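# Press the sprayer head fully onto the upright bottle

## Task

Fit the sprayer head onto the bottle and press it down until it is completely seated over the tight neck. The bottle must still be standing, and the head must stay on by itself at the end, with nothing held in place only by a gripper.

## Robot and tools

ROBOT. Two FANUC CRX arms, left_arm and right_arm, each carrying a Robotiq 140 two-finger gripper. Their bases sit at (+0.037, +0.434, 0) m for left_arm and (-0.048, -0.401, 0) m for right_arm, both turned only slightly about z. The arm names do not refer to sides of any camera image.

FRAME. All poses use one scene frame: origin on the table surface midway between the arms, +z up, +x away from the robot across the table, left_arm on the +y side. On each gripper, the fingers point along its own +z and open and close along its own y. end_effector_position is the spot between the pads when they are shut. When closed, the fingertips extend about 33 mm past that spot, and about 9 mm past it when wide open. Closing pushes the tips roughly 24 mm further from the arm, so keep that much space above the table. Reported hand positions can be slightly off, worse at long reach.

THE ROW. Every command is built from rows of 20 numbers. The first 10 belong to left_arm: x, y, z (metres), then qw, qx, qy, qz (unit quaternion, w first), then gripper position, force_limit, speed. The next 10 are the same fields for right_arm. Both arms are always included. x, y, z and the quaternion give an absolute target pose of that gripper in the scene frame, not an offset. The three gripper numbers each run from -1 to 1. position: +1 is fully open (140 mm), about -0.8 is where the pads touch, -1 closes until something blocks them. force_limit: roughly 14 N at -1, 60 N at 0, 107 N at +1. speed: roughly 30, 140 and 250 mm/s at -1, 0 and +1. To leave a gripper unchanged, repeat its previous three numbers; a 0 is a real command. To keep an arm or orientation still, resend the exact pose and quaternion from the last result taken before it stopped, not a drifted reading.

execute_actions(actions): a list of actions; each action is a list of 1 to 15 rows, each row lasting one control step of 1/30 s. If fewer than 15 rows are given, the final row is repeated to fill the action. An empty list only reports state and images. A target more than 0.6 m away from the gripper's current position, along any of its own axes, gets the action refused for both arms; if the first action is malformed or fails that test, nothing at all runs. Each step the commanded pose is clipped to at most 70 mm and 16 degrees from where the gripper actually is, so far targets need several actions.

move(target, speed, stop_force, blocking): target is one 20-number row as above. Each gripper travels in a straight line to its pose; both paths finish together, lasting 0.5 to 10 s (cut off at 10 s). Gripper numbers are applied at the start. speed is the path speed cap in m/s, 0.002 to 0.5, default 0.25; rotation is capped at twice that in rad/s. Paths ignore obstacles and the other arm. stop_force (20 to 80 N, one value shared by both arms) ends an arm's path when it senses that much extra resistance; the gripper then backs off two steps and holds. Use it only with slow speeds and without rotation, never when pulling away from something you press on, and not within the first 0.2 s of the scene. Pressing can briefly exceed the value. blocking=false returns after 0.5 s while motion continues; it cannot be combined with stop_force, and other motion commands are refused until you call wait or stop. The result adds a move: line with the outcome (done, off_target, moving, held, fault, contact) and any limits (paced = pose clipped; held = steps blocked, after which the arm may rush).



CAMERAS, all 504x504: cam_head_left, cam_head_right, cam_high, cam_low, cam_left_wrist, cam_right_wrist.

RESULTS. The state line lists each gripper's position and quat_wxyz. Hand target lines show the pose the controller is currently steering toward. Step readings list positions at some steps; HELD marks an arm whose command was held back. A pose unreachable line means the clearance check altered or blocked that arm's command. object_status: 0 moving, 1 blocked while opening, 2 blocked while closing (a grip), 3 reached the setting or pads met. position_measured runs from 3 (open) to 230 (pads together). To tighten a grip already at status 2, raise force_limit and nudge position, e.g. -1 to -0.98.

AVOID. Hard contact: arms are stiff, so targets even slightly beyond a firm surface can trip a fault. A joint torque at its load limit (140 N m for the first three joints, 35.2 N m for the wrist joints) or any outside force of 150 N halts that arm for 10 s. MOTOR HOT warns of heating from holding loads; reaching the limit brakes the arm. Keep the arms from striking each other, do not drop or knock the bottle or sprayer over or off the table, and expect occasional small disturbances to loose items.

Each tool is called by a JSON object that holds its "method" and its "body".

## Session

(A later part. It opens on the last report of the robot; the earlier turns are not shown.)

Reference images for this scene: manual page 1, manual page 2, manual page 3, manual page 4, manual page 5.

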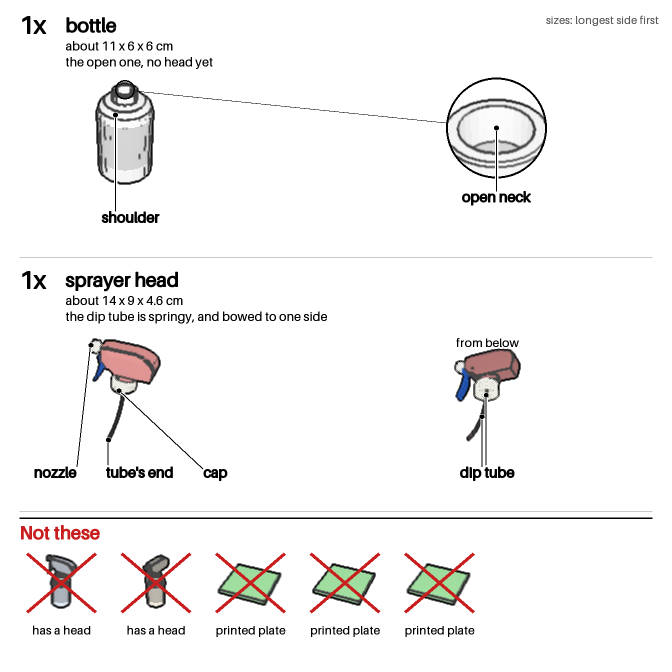

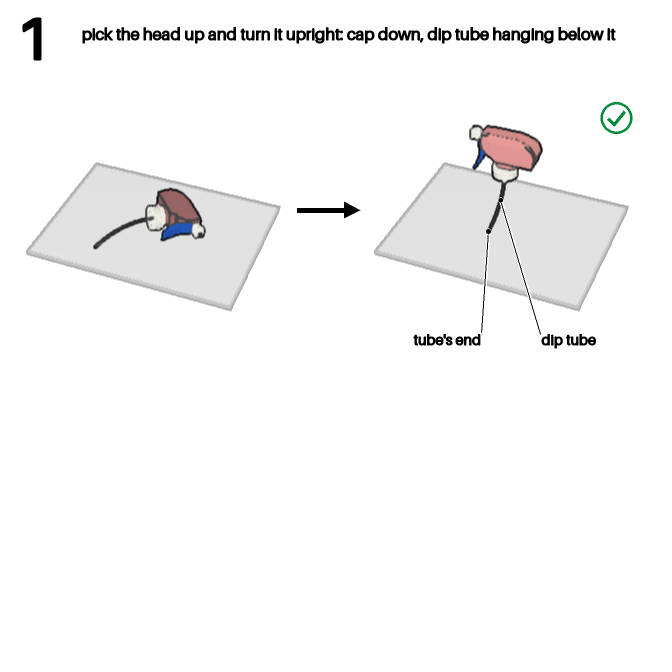

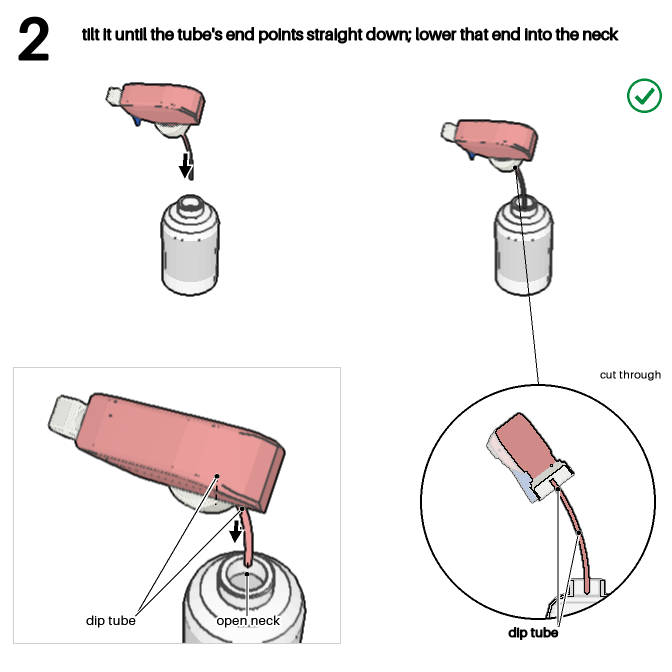

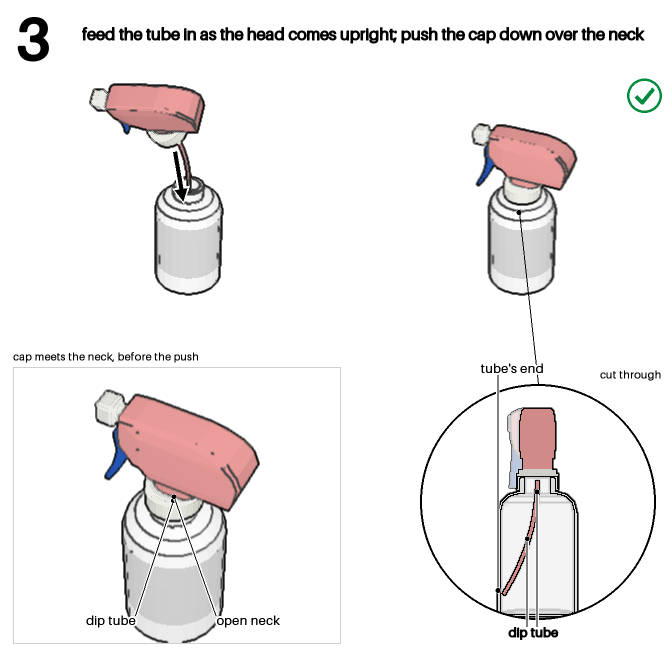

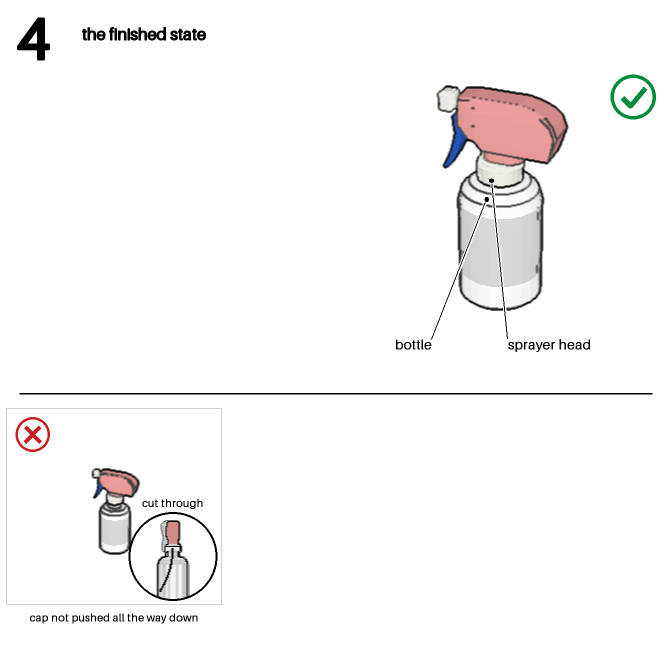

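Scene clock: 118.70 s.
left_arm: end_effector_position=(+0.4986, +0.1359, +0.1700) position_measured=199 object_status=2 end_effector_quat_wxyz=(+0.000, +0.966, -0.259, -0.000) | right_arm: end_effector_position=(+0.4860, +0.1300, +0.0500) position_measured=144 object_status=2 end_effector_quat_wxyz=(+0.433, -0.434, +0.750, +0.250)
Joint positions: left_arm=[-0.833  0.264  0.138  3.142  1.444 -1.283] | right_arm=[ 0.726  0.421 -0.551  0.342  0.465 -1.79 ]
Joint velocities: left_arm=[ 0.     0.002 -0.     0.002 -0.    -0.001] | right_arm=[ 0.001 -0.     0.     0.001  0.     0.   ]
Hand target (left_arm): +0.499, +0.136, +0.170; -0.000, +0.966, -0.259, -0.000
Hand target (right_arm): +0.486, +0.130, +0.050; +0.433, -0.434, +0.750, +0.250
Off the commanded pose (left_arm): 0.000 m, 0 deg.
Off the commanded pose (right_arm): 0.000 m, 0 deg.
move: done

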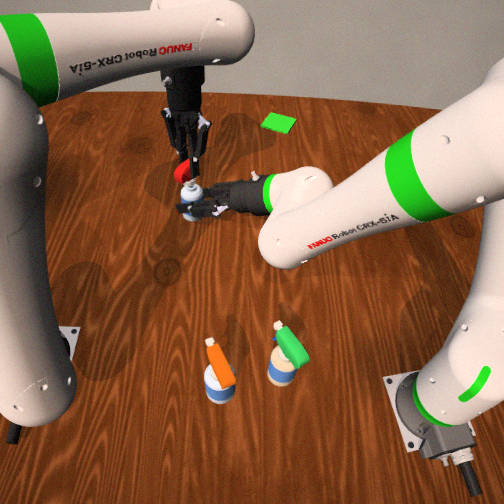

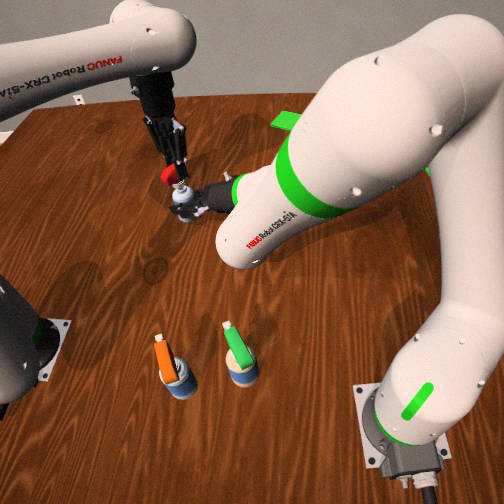

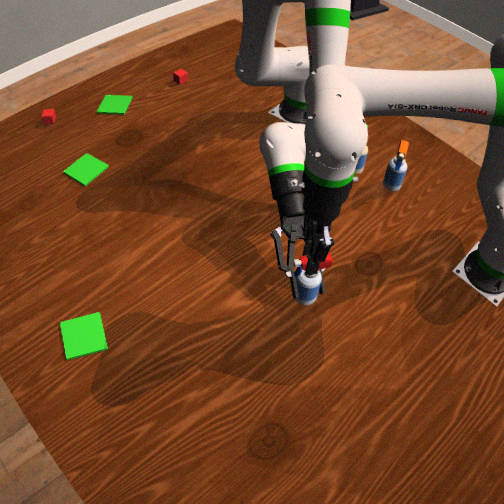

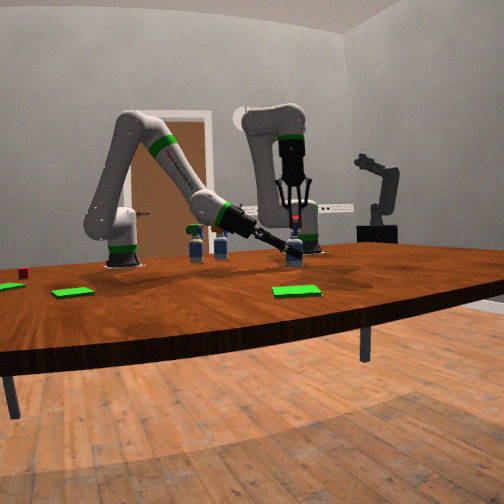

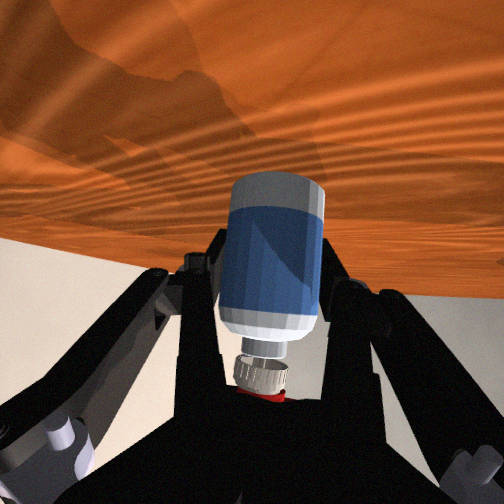

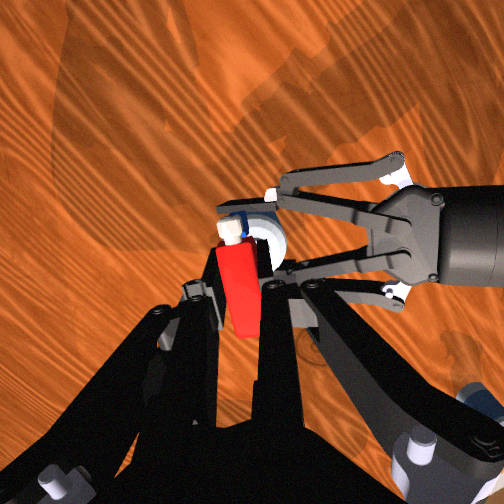

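{"method": "move", "body": {"target": [0.4925,0.133,0.170,0.009,0.965,-0.259,0.034,-1,1,0, 0.486,0.13,0.05,0.433,-0.434,0.75,0.25,-1,0.3,0], "speed": 0.04}}

{"method": "zoom_image", "body": {"camera": "cam_left_wrist", "region": [170,250,370,450]}}

{"method": "zoom_image", "body": {"camera": "cam_low", "region": [250,190,340,280]}}

Scene clock: 127.67 s.
left_arm: end_effector_position=(+0.4925, +0.1330, +0.1700) position_measured=199 object_status=2 end_effector_quat_wxyz=(+0.009, +0.965, -0.259, +0.034) | right_arm: end_effector_position=(+0.4860, +0.1300, +0.0500) position_measured=144 object_status=2 end_effector_quat_wxyz=(+0.433, -0.434, +0.750, +0.250)
Joint positions: left_arm=[-0.86   0.193  0.042  3.119  1.353 -1.252] | right_arm=[ 0.726  0.421 -0.551  0.342  0.465 -1.79 ]
Joint velocities: left_arm=[ 0.001 -0.001 -0.001 -0.001 -0.001  0.001] | right_arm=[ 0.    -0.    -0.     0.    -0.001 -0.   ]
Hand target (left_arm): +0.493, +0.133, +0.170; +0.009, +0.965, -0.259, +0.034
Hand target (right_arm): +0.486, +0.130, +0.050; +0.433, -0.434, +0.750, +0.250
Off the commanded pose (left_arm): 0.000 m, 0 deg.
Off the commanded pose (right_arm): 0.000 m, 0 deg.
move: done

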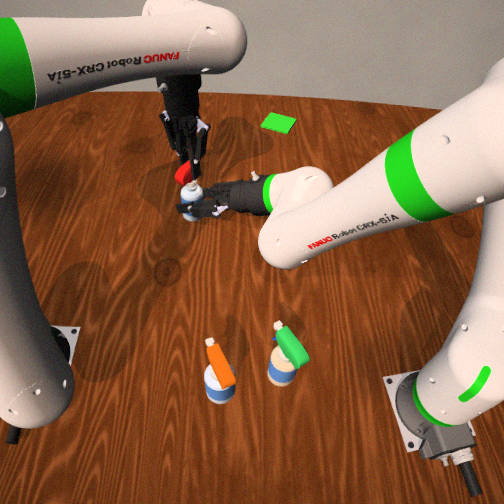

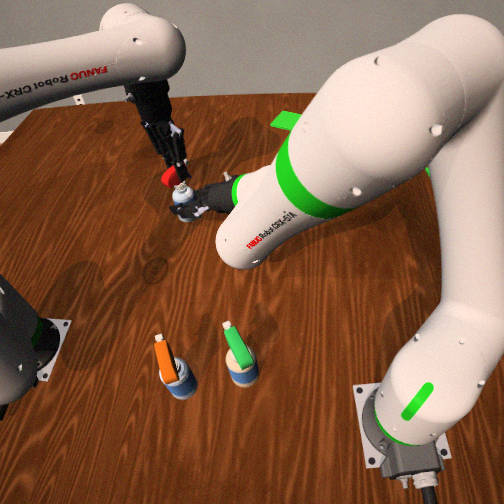

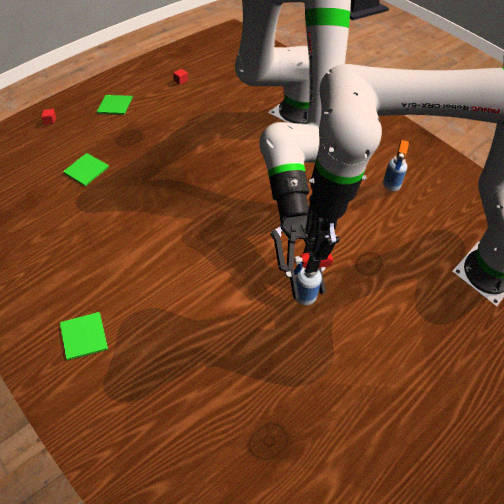

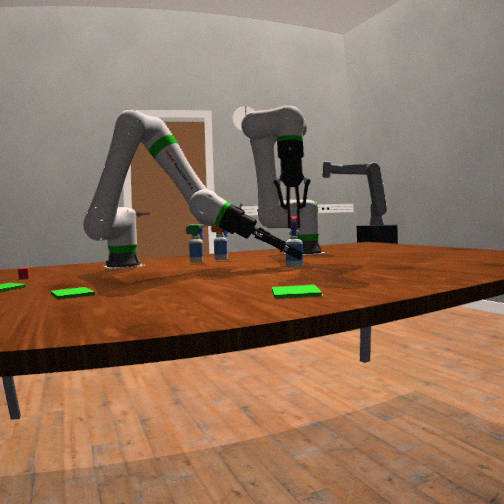

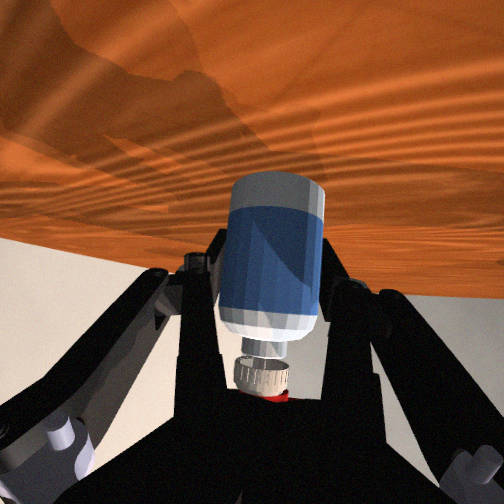

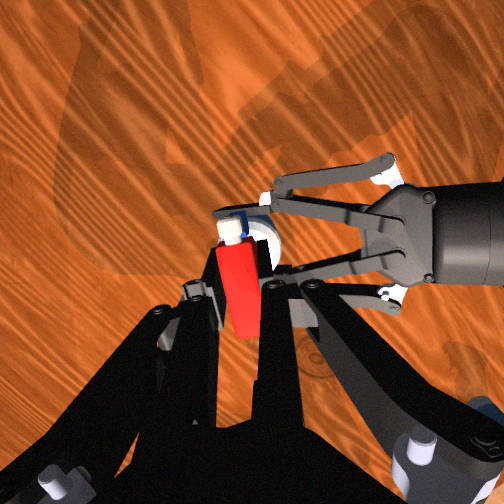

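Region (170, 250, 370, 450) of cam_left_wrist's 504x504 image, scaled by 2.520, with more detail than that image has.

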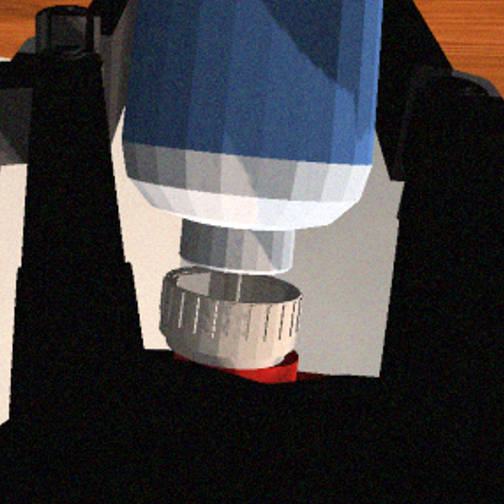

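Region (250, 190, 340, 280) of cam_low's 504x504 image, scaled by 5.600, with more detail than that image has.

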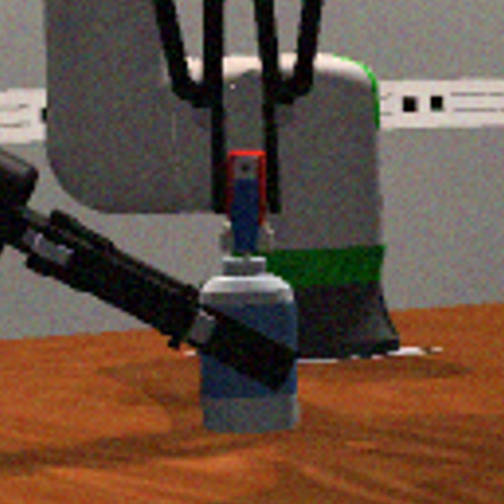

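{"method": "move", "body": {"target": [0.4917,0.1335,0.148,0.009,0.965,-0.259,0.034,-1,1,0, 0.486,0.13,0.05,0.433,-0.434,0.75,0.25,-1,0.3,0], "speed": 0.006, "stop_force": 65}}

{"method": "zoom_image", "body": {"camera": "cam_left_wrist", "region": [170,250,370,450]}}

{"method": "zoom_image", "body": {"camera": "cam_low", "region": [250,190,340,280]}}

Scene clock: 134.67 s.
left_arm: end_effector_position=(+0.4921, +0.1332, +0.1545) position_measured=199 object_status=2 end_effector_quat_wxyz=(+0.009, +0.965, -0.259, +0.034) | right_arm: end_effector_position=(+0.4860, +0.1300, +0.0500) position_measured=144 object_status=2 end_effector_quat_wxyz=(+0.433, -0.434, +0.750, +0.250)
Joint positions: left_arm=[-0.861  0.198  0.011  3.119  1.317 -1.251] | right_arm=[ 0.726  0.421 -0.551  0.342  0.465 -1.79 ]
Joint velocities: left_arm=[0.001 0.    0.002 0.001 0.002 0.   ] | right_arm=[ 0.001 -0.    -0.    -0.001  0.002  0.001]
Hand target (left_arm): +0.492, +0.133, +0.155; +0.009, +0.965, -0.259, +0.034
Hand target (right_arm): +0.486, +0.130, +0.050; +0.433, -0.434, +0.750, +0.250
Off the commanded pose (left_arm): 0.007 m, 0 deg.
Off the commanded pose (right_arm): 0.000 m, 0 deg.
move: contact (left_arm)

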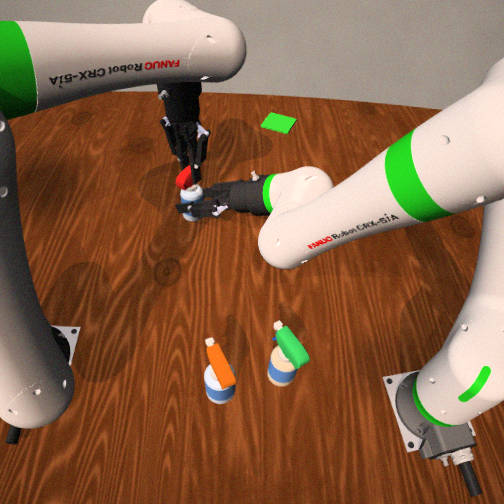

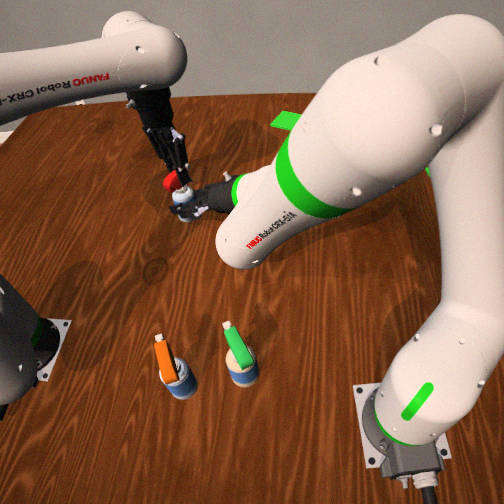

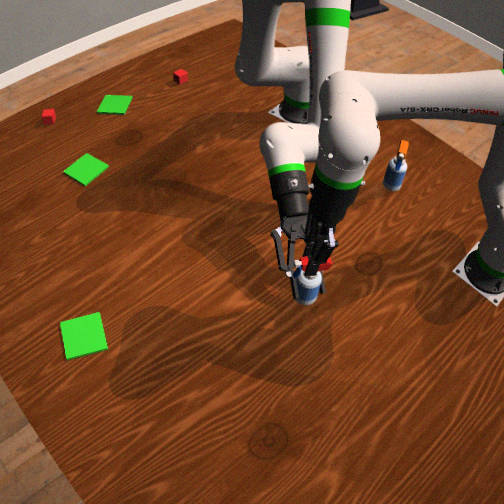

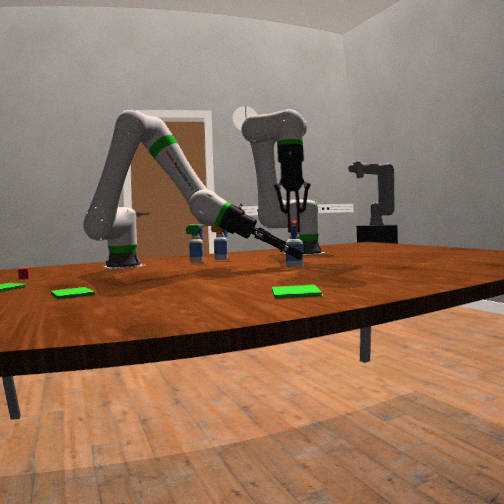

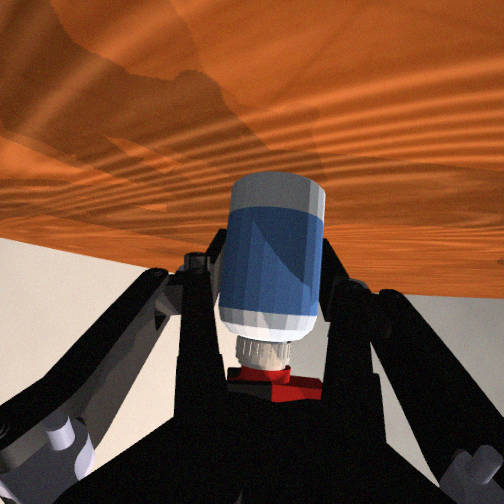

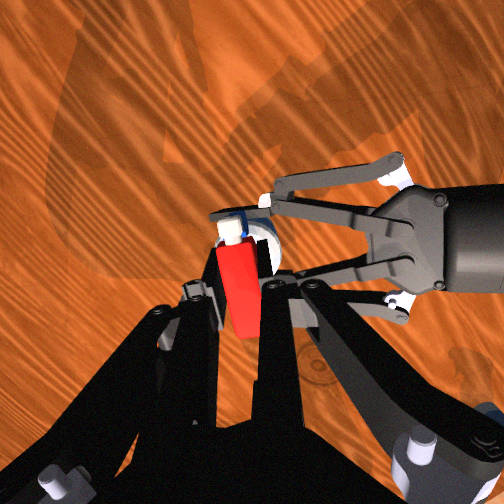

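Region (170, 250, 370, 450) of cam_left_wrist's 504x504 image, scaled by 2.520, with more detail than that image has.

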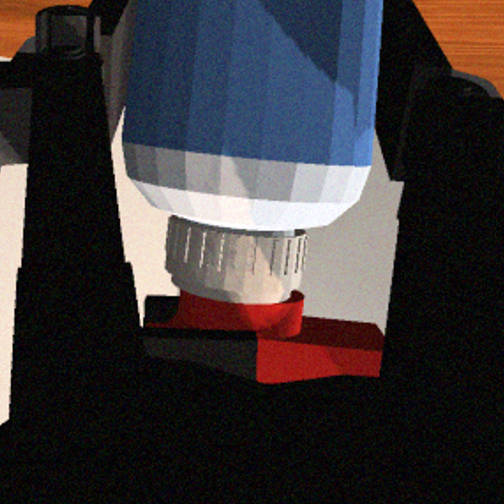

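Region (250, 190, 340, 280) of cam_low's 504x504 image, scaled by 5.600, with more detail than that image has.

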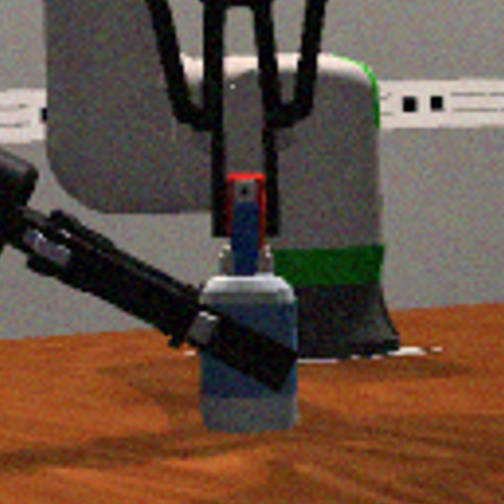

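{"method": "move", "body": {"target": [0.4921,0.1332,0.156,0.009,0.965,-0.259,0.034,0.1,1,0.5, 0.486,0.13,0.05,0.433,-0.434,0.75,0.25,-1,0.3,0]}}

{"method": "move", "body": {"target": [0.4921,0.1332,0.215,0,0.966,-0.259,0,0.1,1,0.5, 0.486,0.13,0.05,0.433,-0.434,0.75,0.25,-1,0.3,0], "speed": 0.1}}

{"method": "move", "body": {"target": [0.4817,0.1392,0.208,0,0.966,-0.259,0,-1,1,0.5, 0.486,0.13,0.05,0.433,-0.434,0.75,0.25,-1,0.3,0], "speed": 0.05}}

{"method": "move", "body": {"target": [0.4817,0.1392,0.185,0,0.966,-0.259,0,-1,1,0.5, 0.486,0.13,0.05,0.433,-0.434,0.75,0.25,-1,0.3,0], "speed": 0.006, "stop_force": 60}}

{"method": "zoom_image", "body": {"camera": "cam_left_wrist", "region": [170,250,370,450]}}

Scene clock: 142.87 s.
left_arm: end_effector_position=(+0.4921, +0.1332, +0.1560) position_measured=117 object_status=3 end_effector_quat_wxyz=(+0.009, +0.965, -0.259, +0.034) | right_arm: end_effector_position=(+0.4860, +0.1299, +0.0500) position_measured=144 object_status=2 end_effector_quat_wxyz=(+0.433, -0.434, +0.750, +0.250)
Joint positions: left_arm=[-0.861  0.197  0.014  3.119  1.321 -1.251] | right_arm=[ 0.726  0.421 -0.551  0.342  0.465 -1.79 ]
Joint velocities: left_arm=[-0.     0.001  0.     0.    -0.    -0.002] | right_arm=[-0.     0.    -0.    -0.001 -0.    -0.002]
Hand target (left_arm): +0.492, +0.133, +0.156; +0.009, +0.965, -0.259, +0.034
Hand target (right_arm): +0.486, +0.130, +0.050; +0.433, -0.434, +0.750, +0.250
Off the commanded pose (left_arm): 0.000 m, 0 deg.
Off the commanded pose (right_arm): 0.000 m, 0 deg.
move: done

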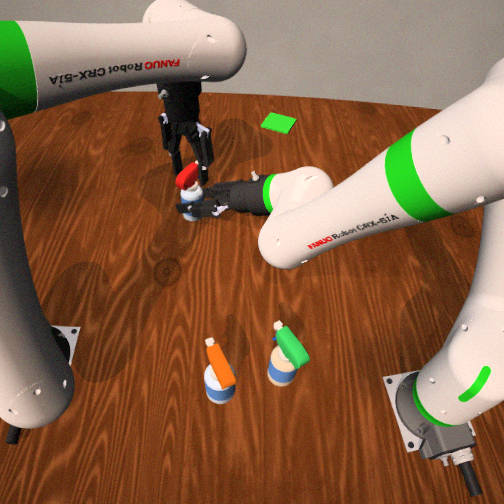

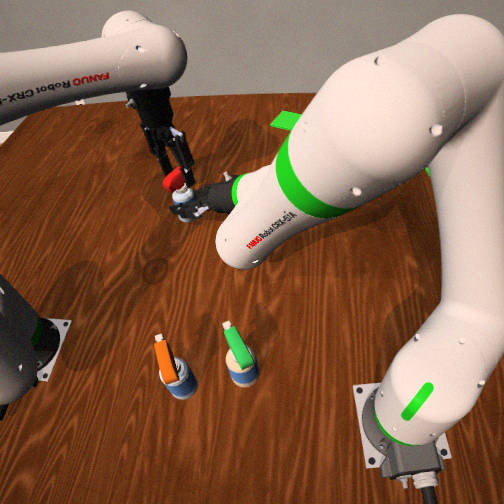

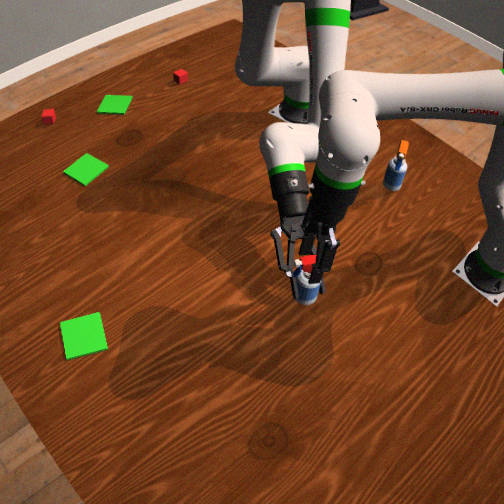

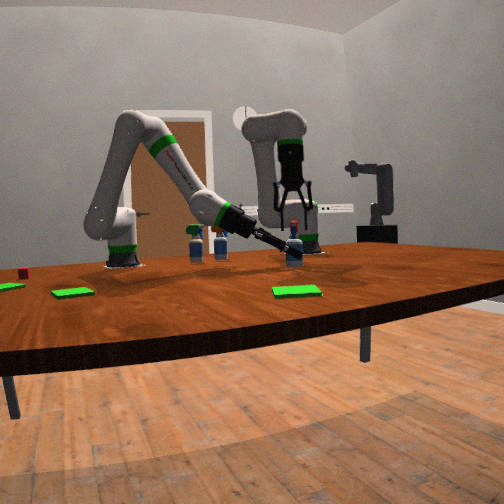

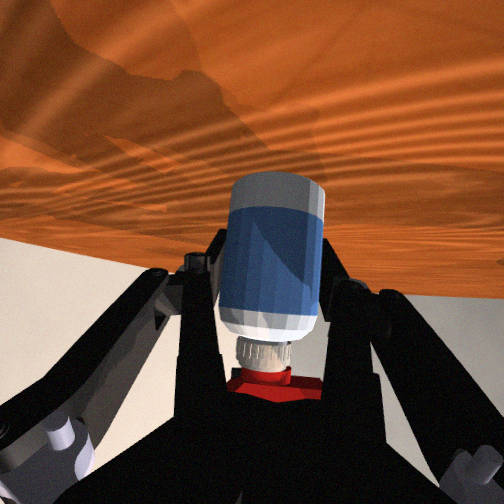

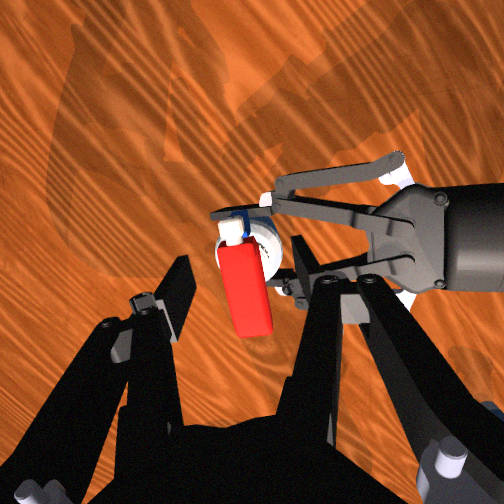

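Scene clock: 143.80 s.
left_arm: end_effector_position=(+0.4919, +0.1334, +0.2150) position_measured=117 object_status=3 end_effector_quat_wxyz=(-0.000, +0.966, -0.259, -0.000) | right_arm: end_effector_position=(+0.4860, +0.1300, +0.0500) position_measured=144 object_status=2 end_effector_quat_wxyz=(+0.433, -0.434, +0.750, +0.250)
Joint positions: left_arm=[-0.846  0.245  0.219  3.142  1.545 -1.27 ] | right_arm=[ 0.726  0.421 -0.551  0.342  0.465 -1.79 ]
Joint velocities: left_arm=[ 0.001  0.001  0.001 -0.001  0.    -0.   ] | right_arm=[ 0.001  0.    -0.     0.     0.001  0.001]
Hand target (left_arm): +0.492, +0.133, +0.215; -0.000, +0.966, -0.259, +0.000
Hand target (right_arm): +0.486, +0.130, +0.050; +0.433, -0.434, +0.750, +0.250
Off the commanded pose (left_arm): 0.000 m, 0 deg.
Off the commanded pose (right_arm): 0.000 m, 0 deg.
move: done

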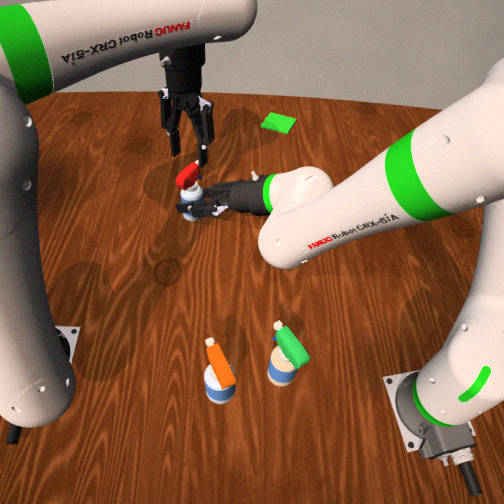

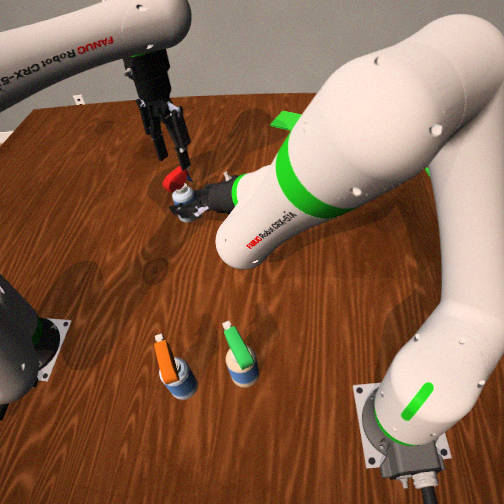

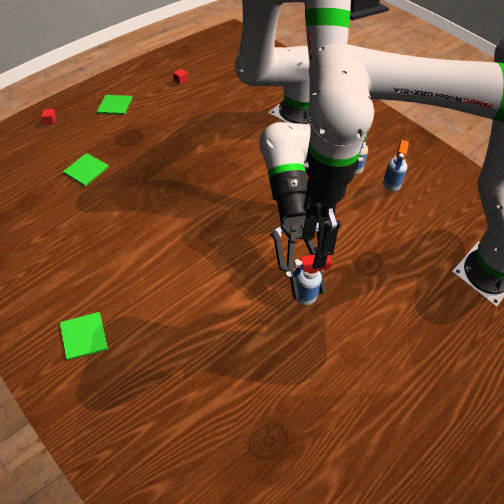

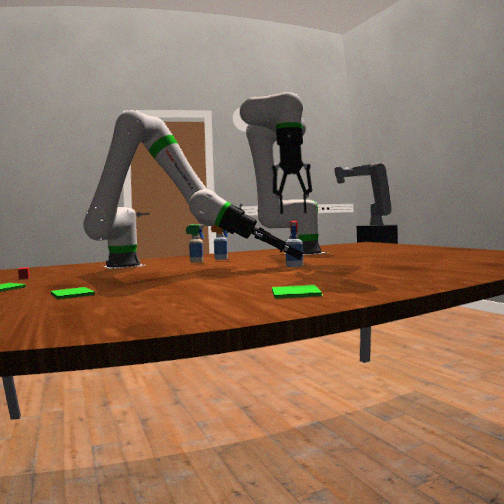

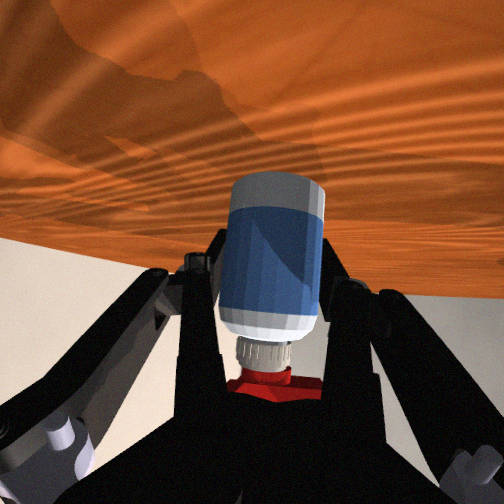

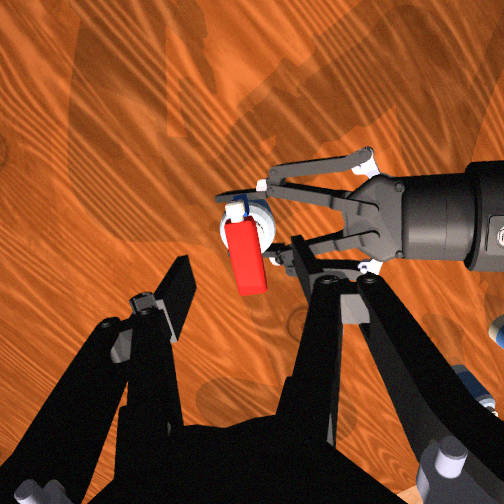

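Scene clock: 144.53 s.
left_arm: end_effector_position=(+0.4817, +0.1391, +0.2080) position_measured=235 object_status=3 end_effector_quat_wxyz=(+0.000, +0.966, -0.259, -0.000) | right_arm: end_effector_position=(+0.4860, +0.1300, +0.0500) position_measured=144 object_status=2 end_effector_quat_wxyz=(+0.433, -0.434, +0.750, +0.250)
Joint positions: left_arm=[-0.853  0.216  0.167  3.142  1.522 -1.264] | right_arm=[ 0.726  0.421 -0.551  0.342  0.465 -1.79 ]
Joint velocities: left_arm=[ 0.001 -0.001 -0.001 -0.001 -0.     0.   ] | right_arm=[ 0.     0.    -0.     0.    -0.001  0.001]
Hand target (left_arm): +0.482, +0.139, +0.208; +0.000, +0.966, -0.259, +0.000
Hand target (right_arm): +0.486, +0.130, +0.050; +0.433, -0.434, +0.750, +0.250
Off the commanded pose (left_arm): 0.000 m, 0 deg.
Off the commanded pose (right_arm): 0.000 m, 0 deg.
move: done

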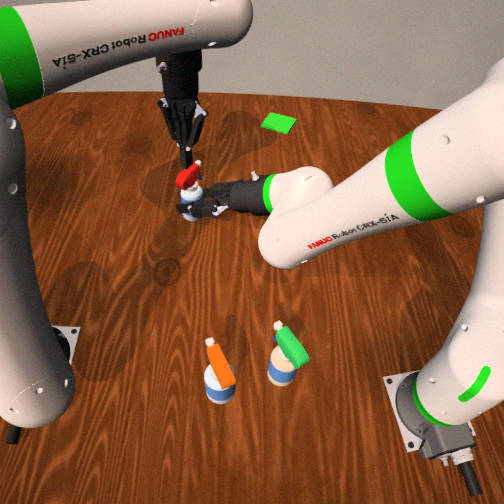

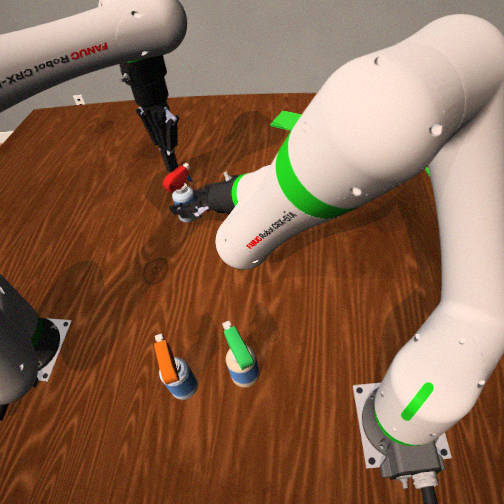

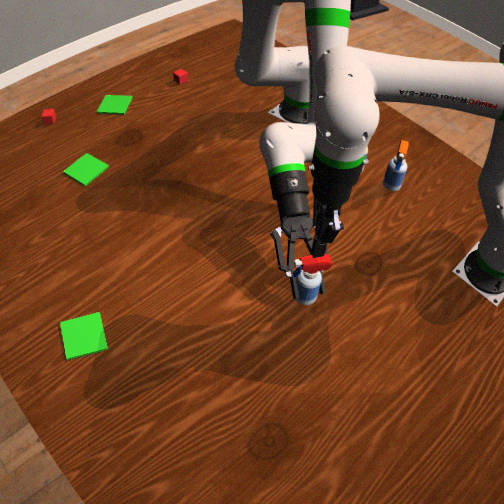

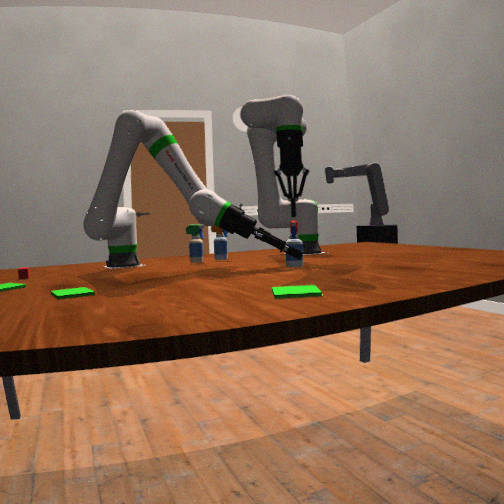

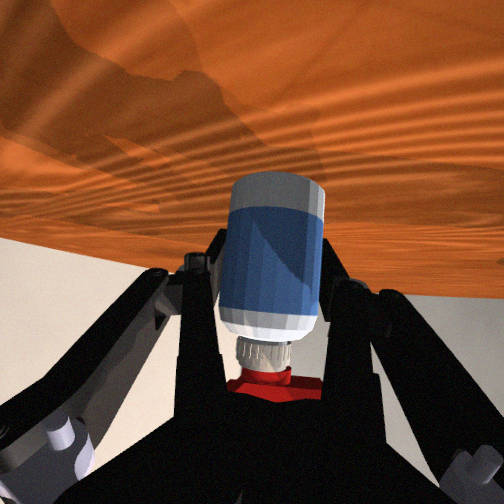

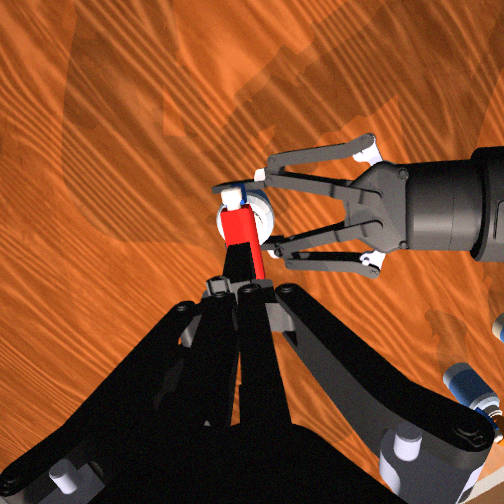

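Scene clock: 147.37 s.
left_arm: end_effector_position=(+0.4818, +0.1391, +0.1932) position_measured=235 object_status=3 end_effector_quat_wxyz=(+0.000, +0.966, -0.259, +0.000) | right_arm: end_effector_position=(+0.4860, +0.1300, +0.0500) position_measured=144 object_status=2 end_effector_quat_wxyz=(+0.433, -0.434, +0.750, +0.250)
Joint positions: left_arm=[-0.853  0.218  0.135  3.141  1.487 -1.264] | right_arm=[ 0.726  0.421 -0.551  0.342  0.465 -1.79 ]
Joint velocities: left_arm=[ 0.001  0.001  0.002 -0.002  0.002 -0.   ] | right_arm=[0.001 0.    0.    0.    0.001 0.   ]
Hand target (left_arm): +0.482, +0.139, +0.193; +0.000, +0.966, -0.259, +0.000
Hand target (right_arm): +0.486, +0.130, +0.050; +0.433, -0.434, +0.750, +0.250
Off the commanded pose (left_arm): 0.008 m, 0 deg.
Off the commanded pose (right_arm): 0.000 m, 0 deg.
move: contact (left_arm)

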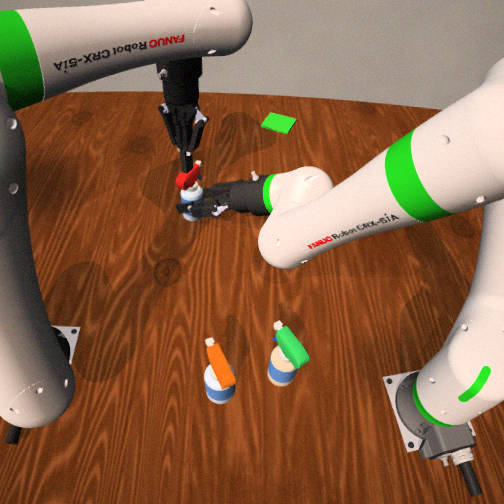

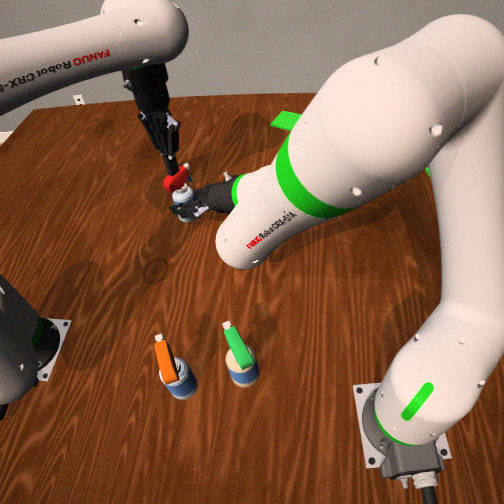

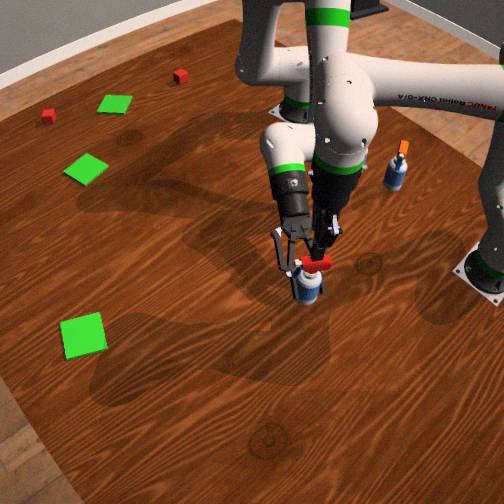

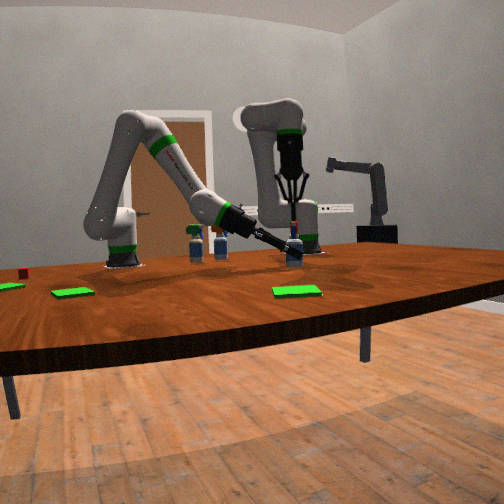

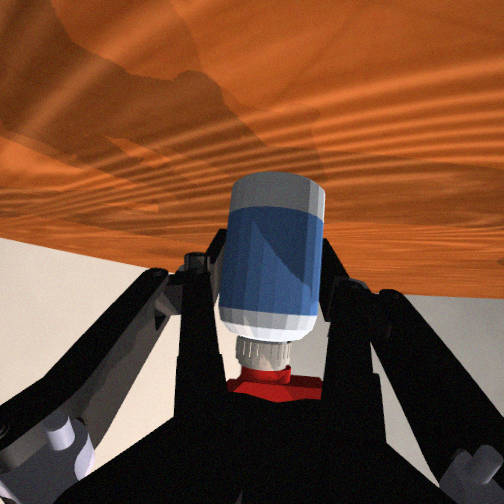

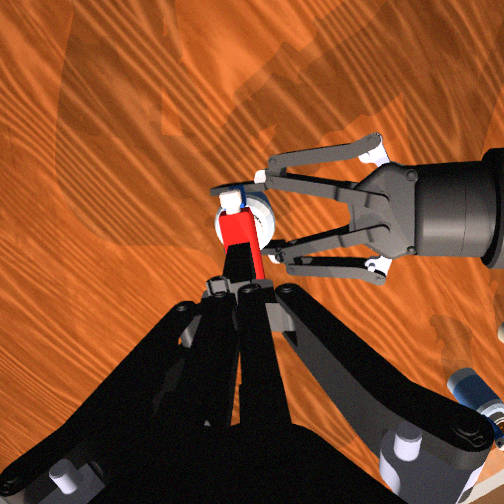

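Region (170, 250, 370, 450) of cam_left_wrist's 504x504 image, scaled by 2.520, with more detail than that image has.

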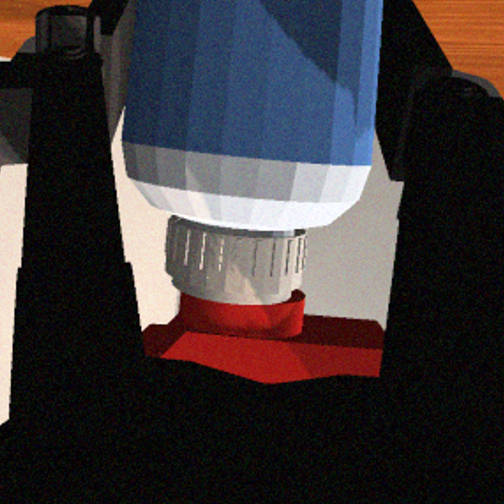

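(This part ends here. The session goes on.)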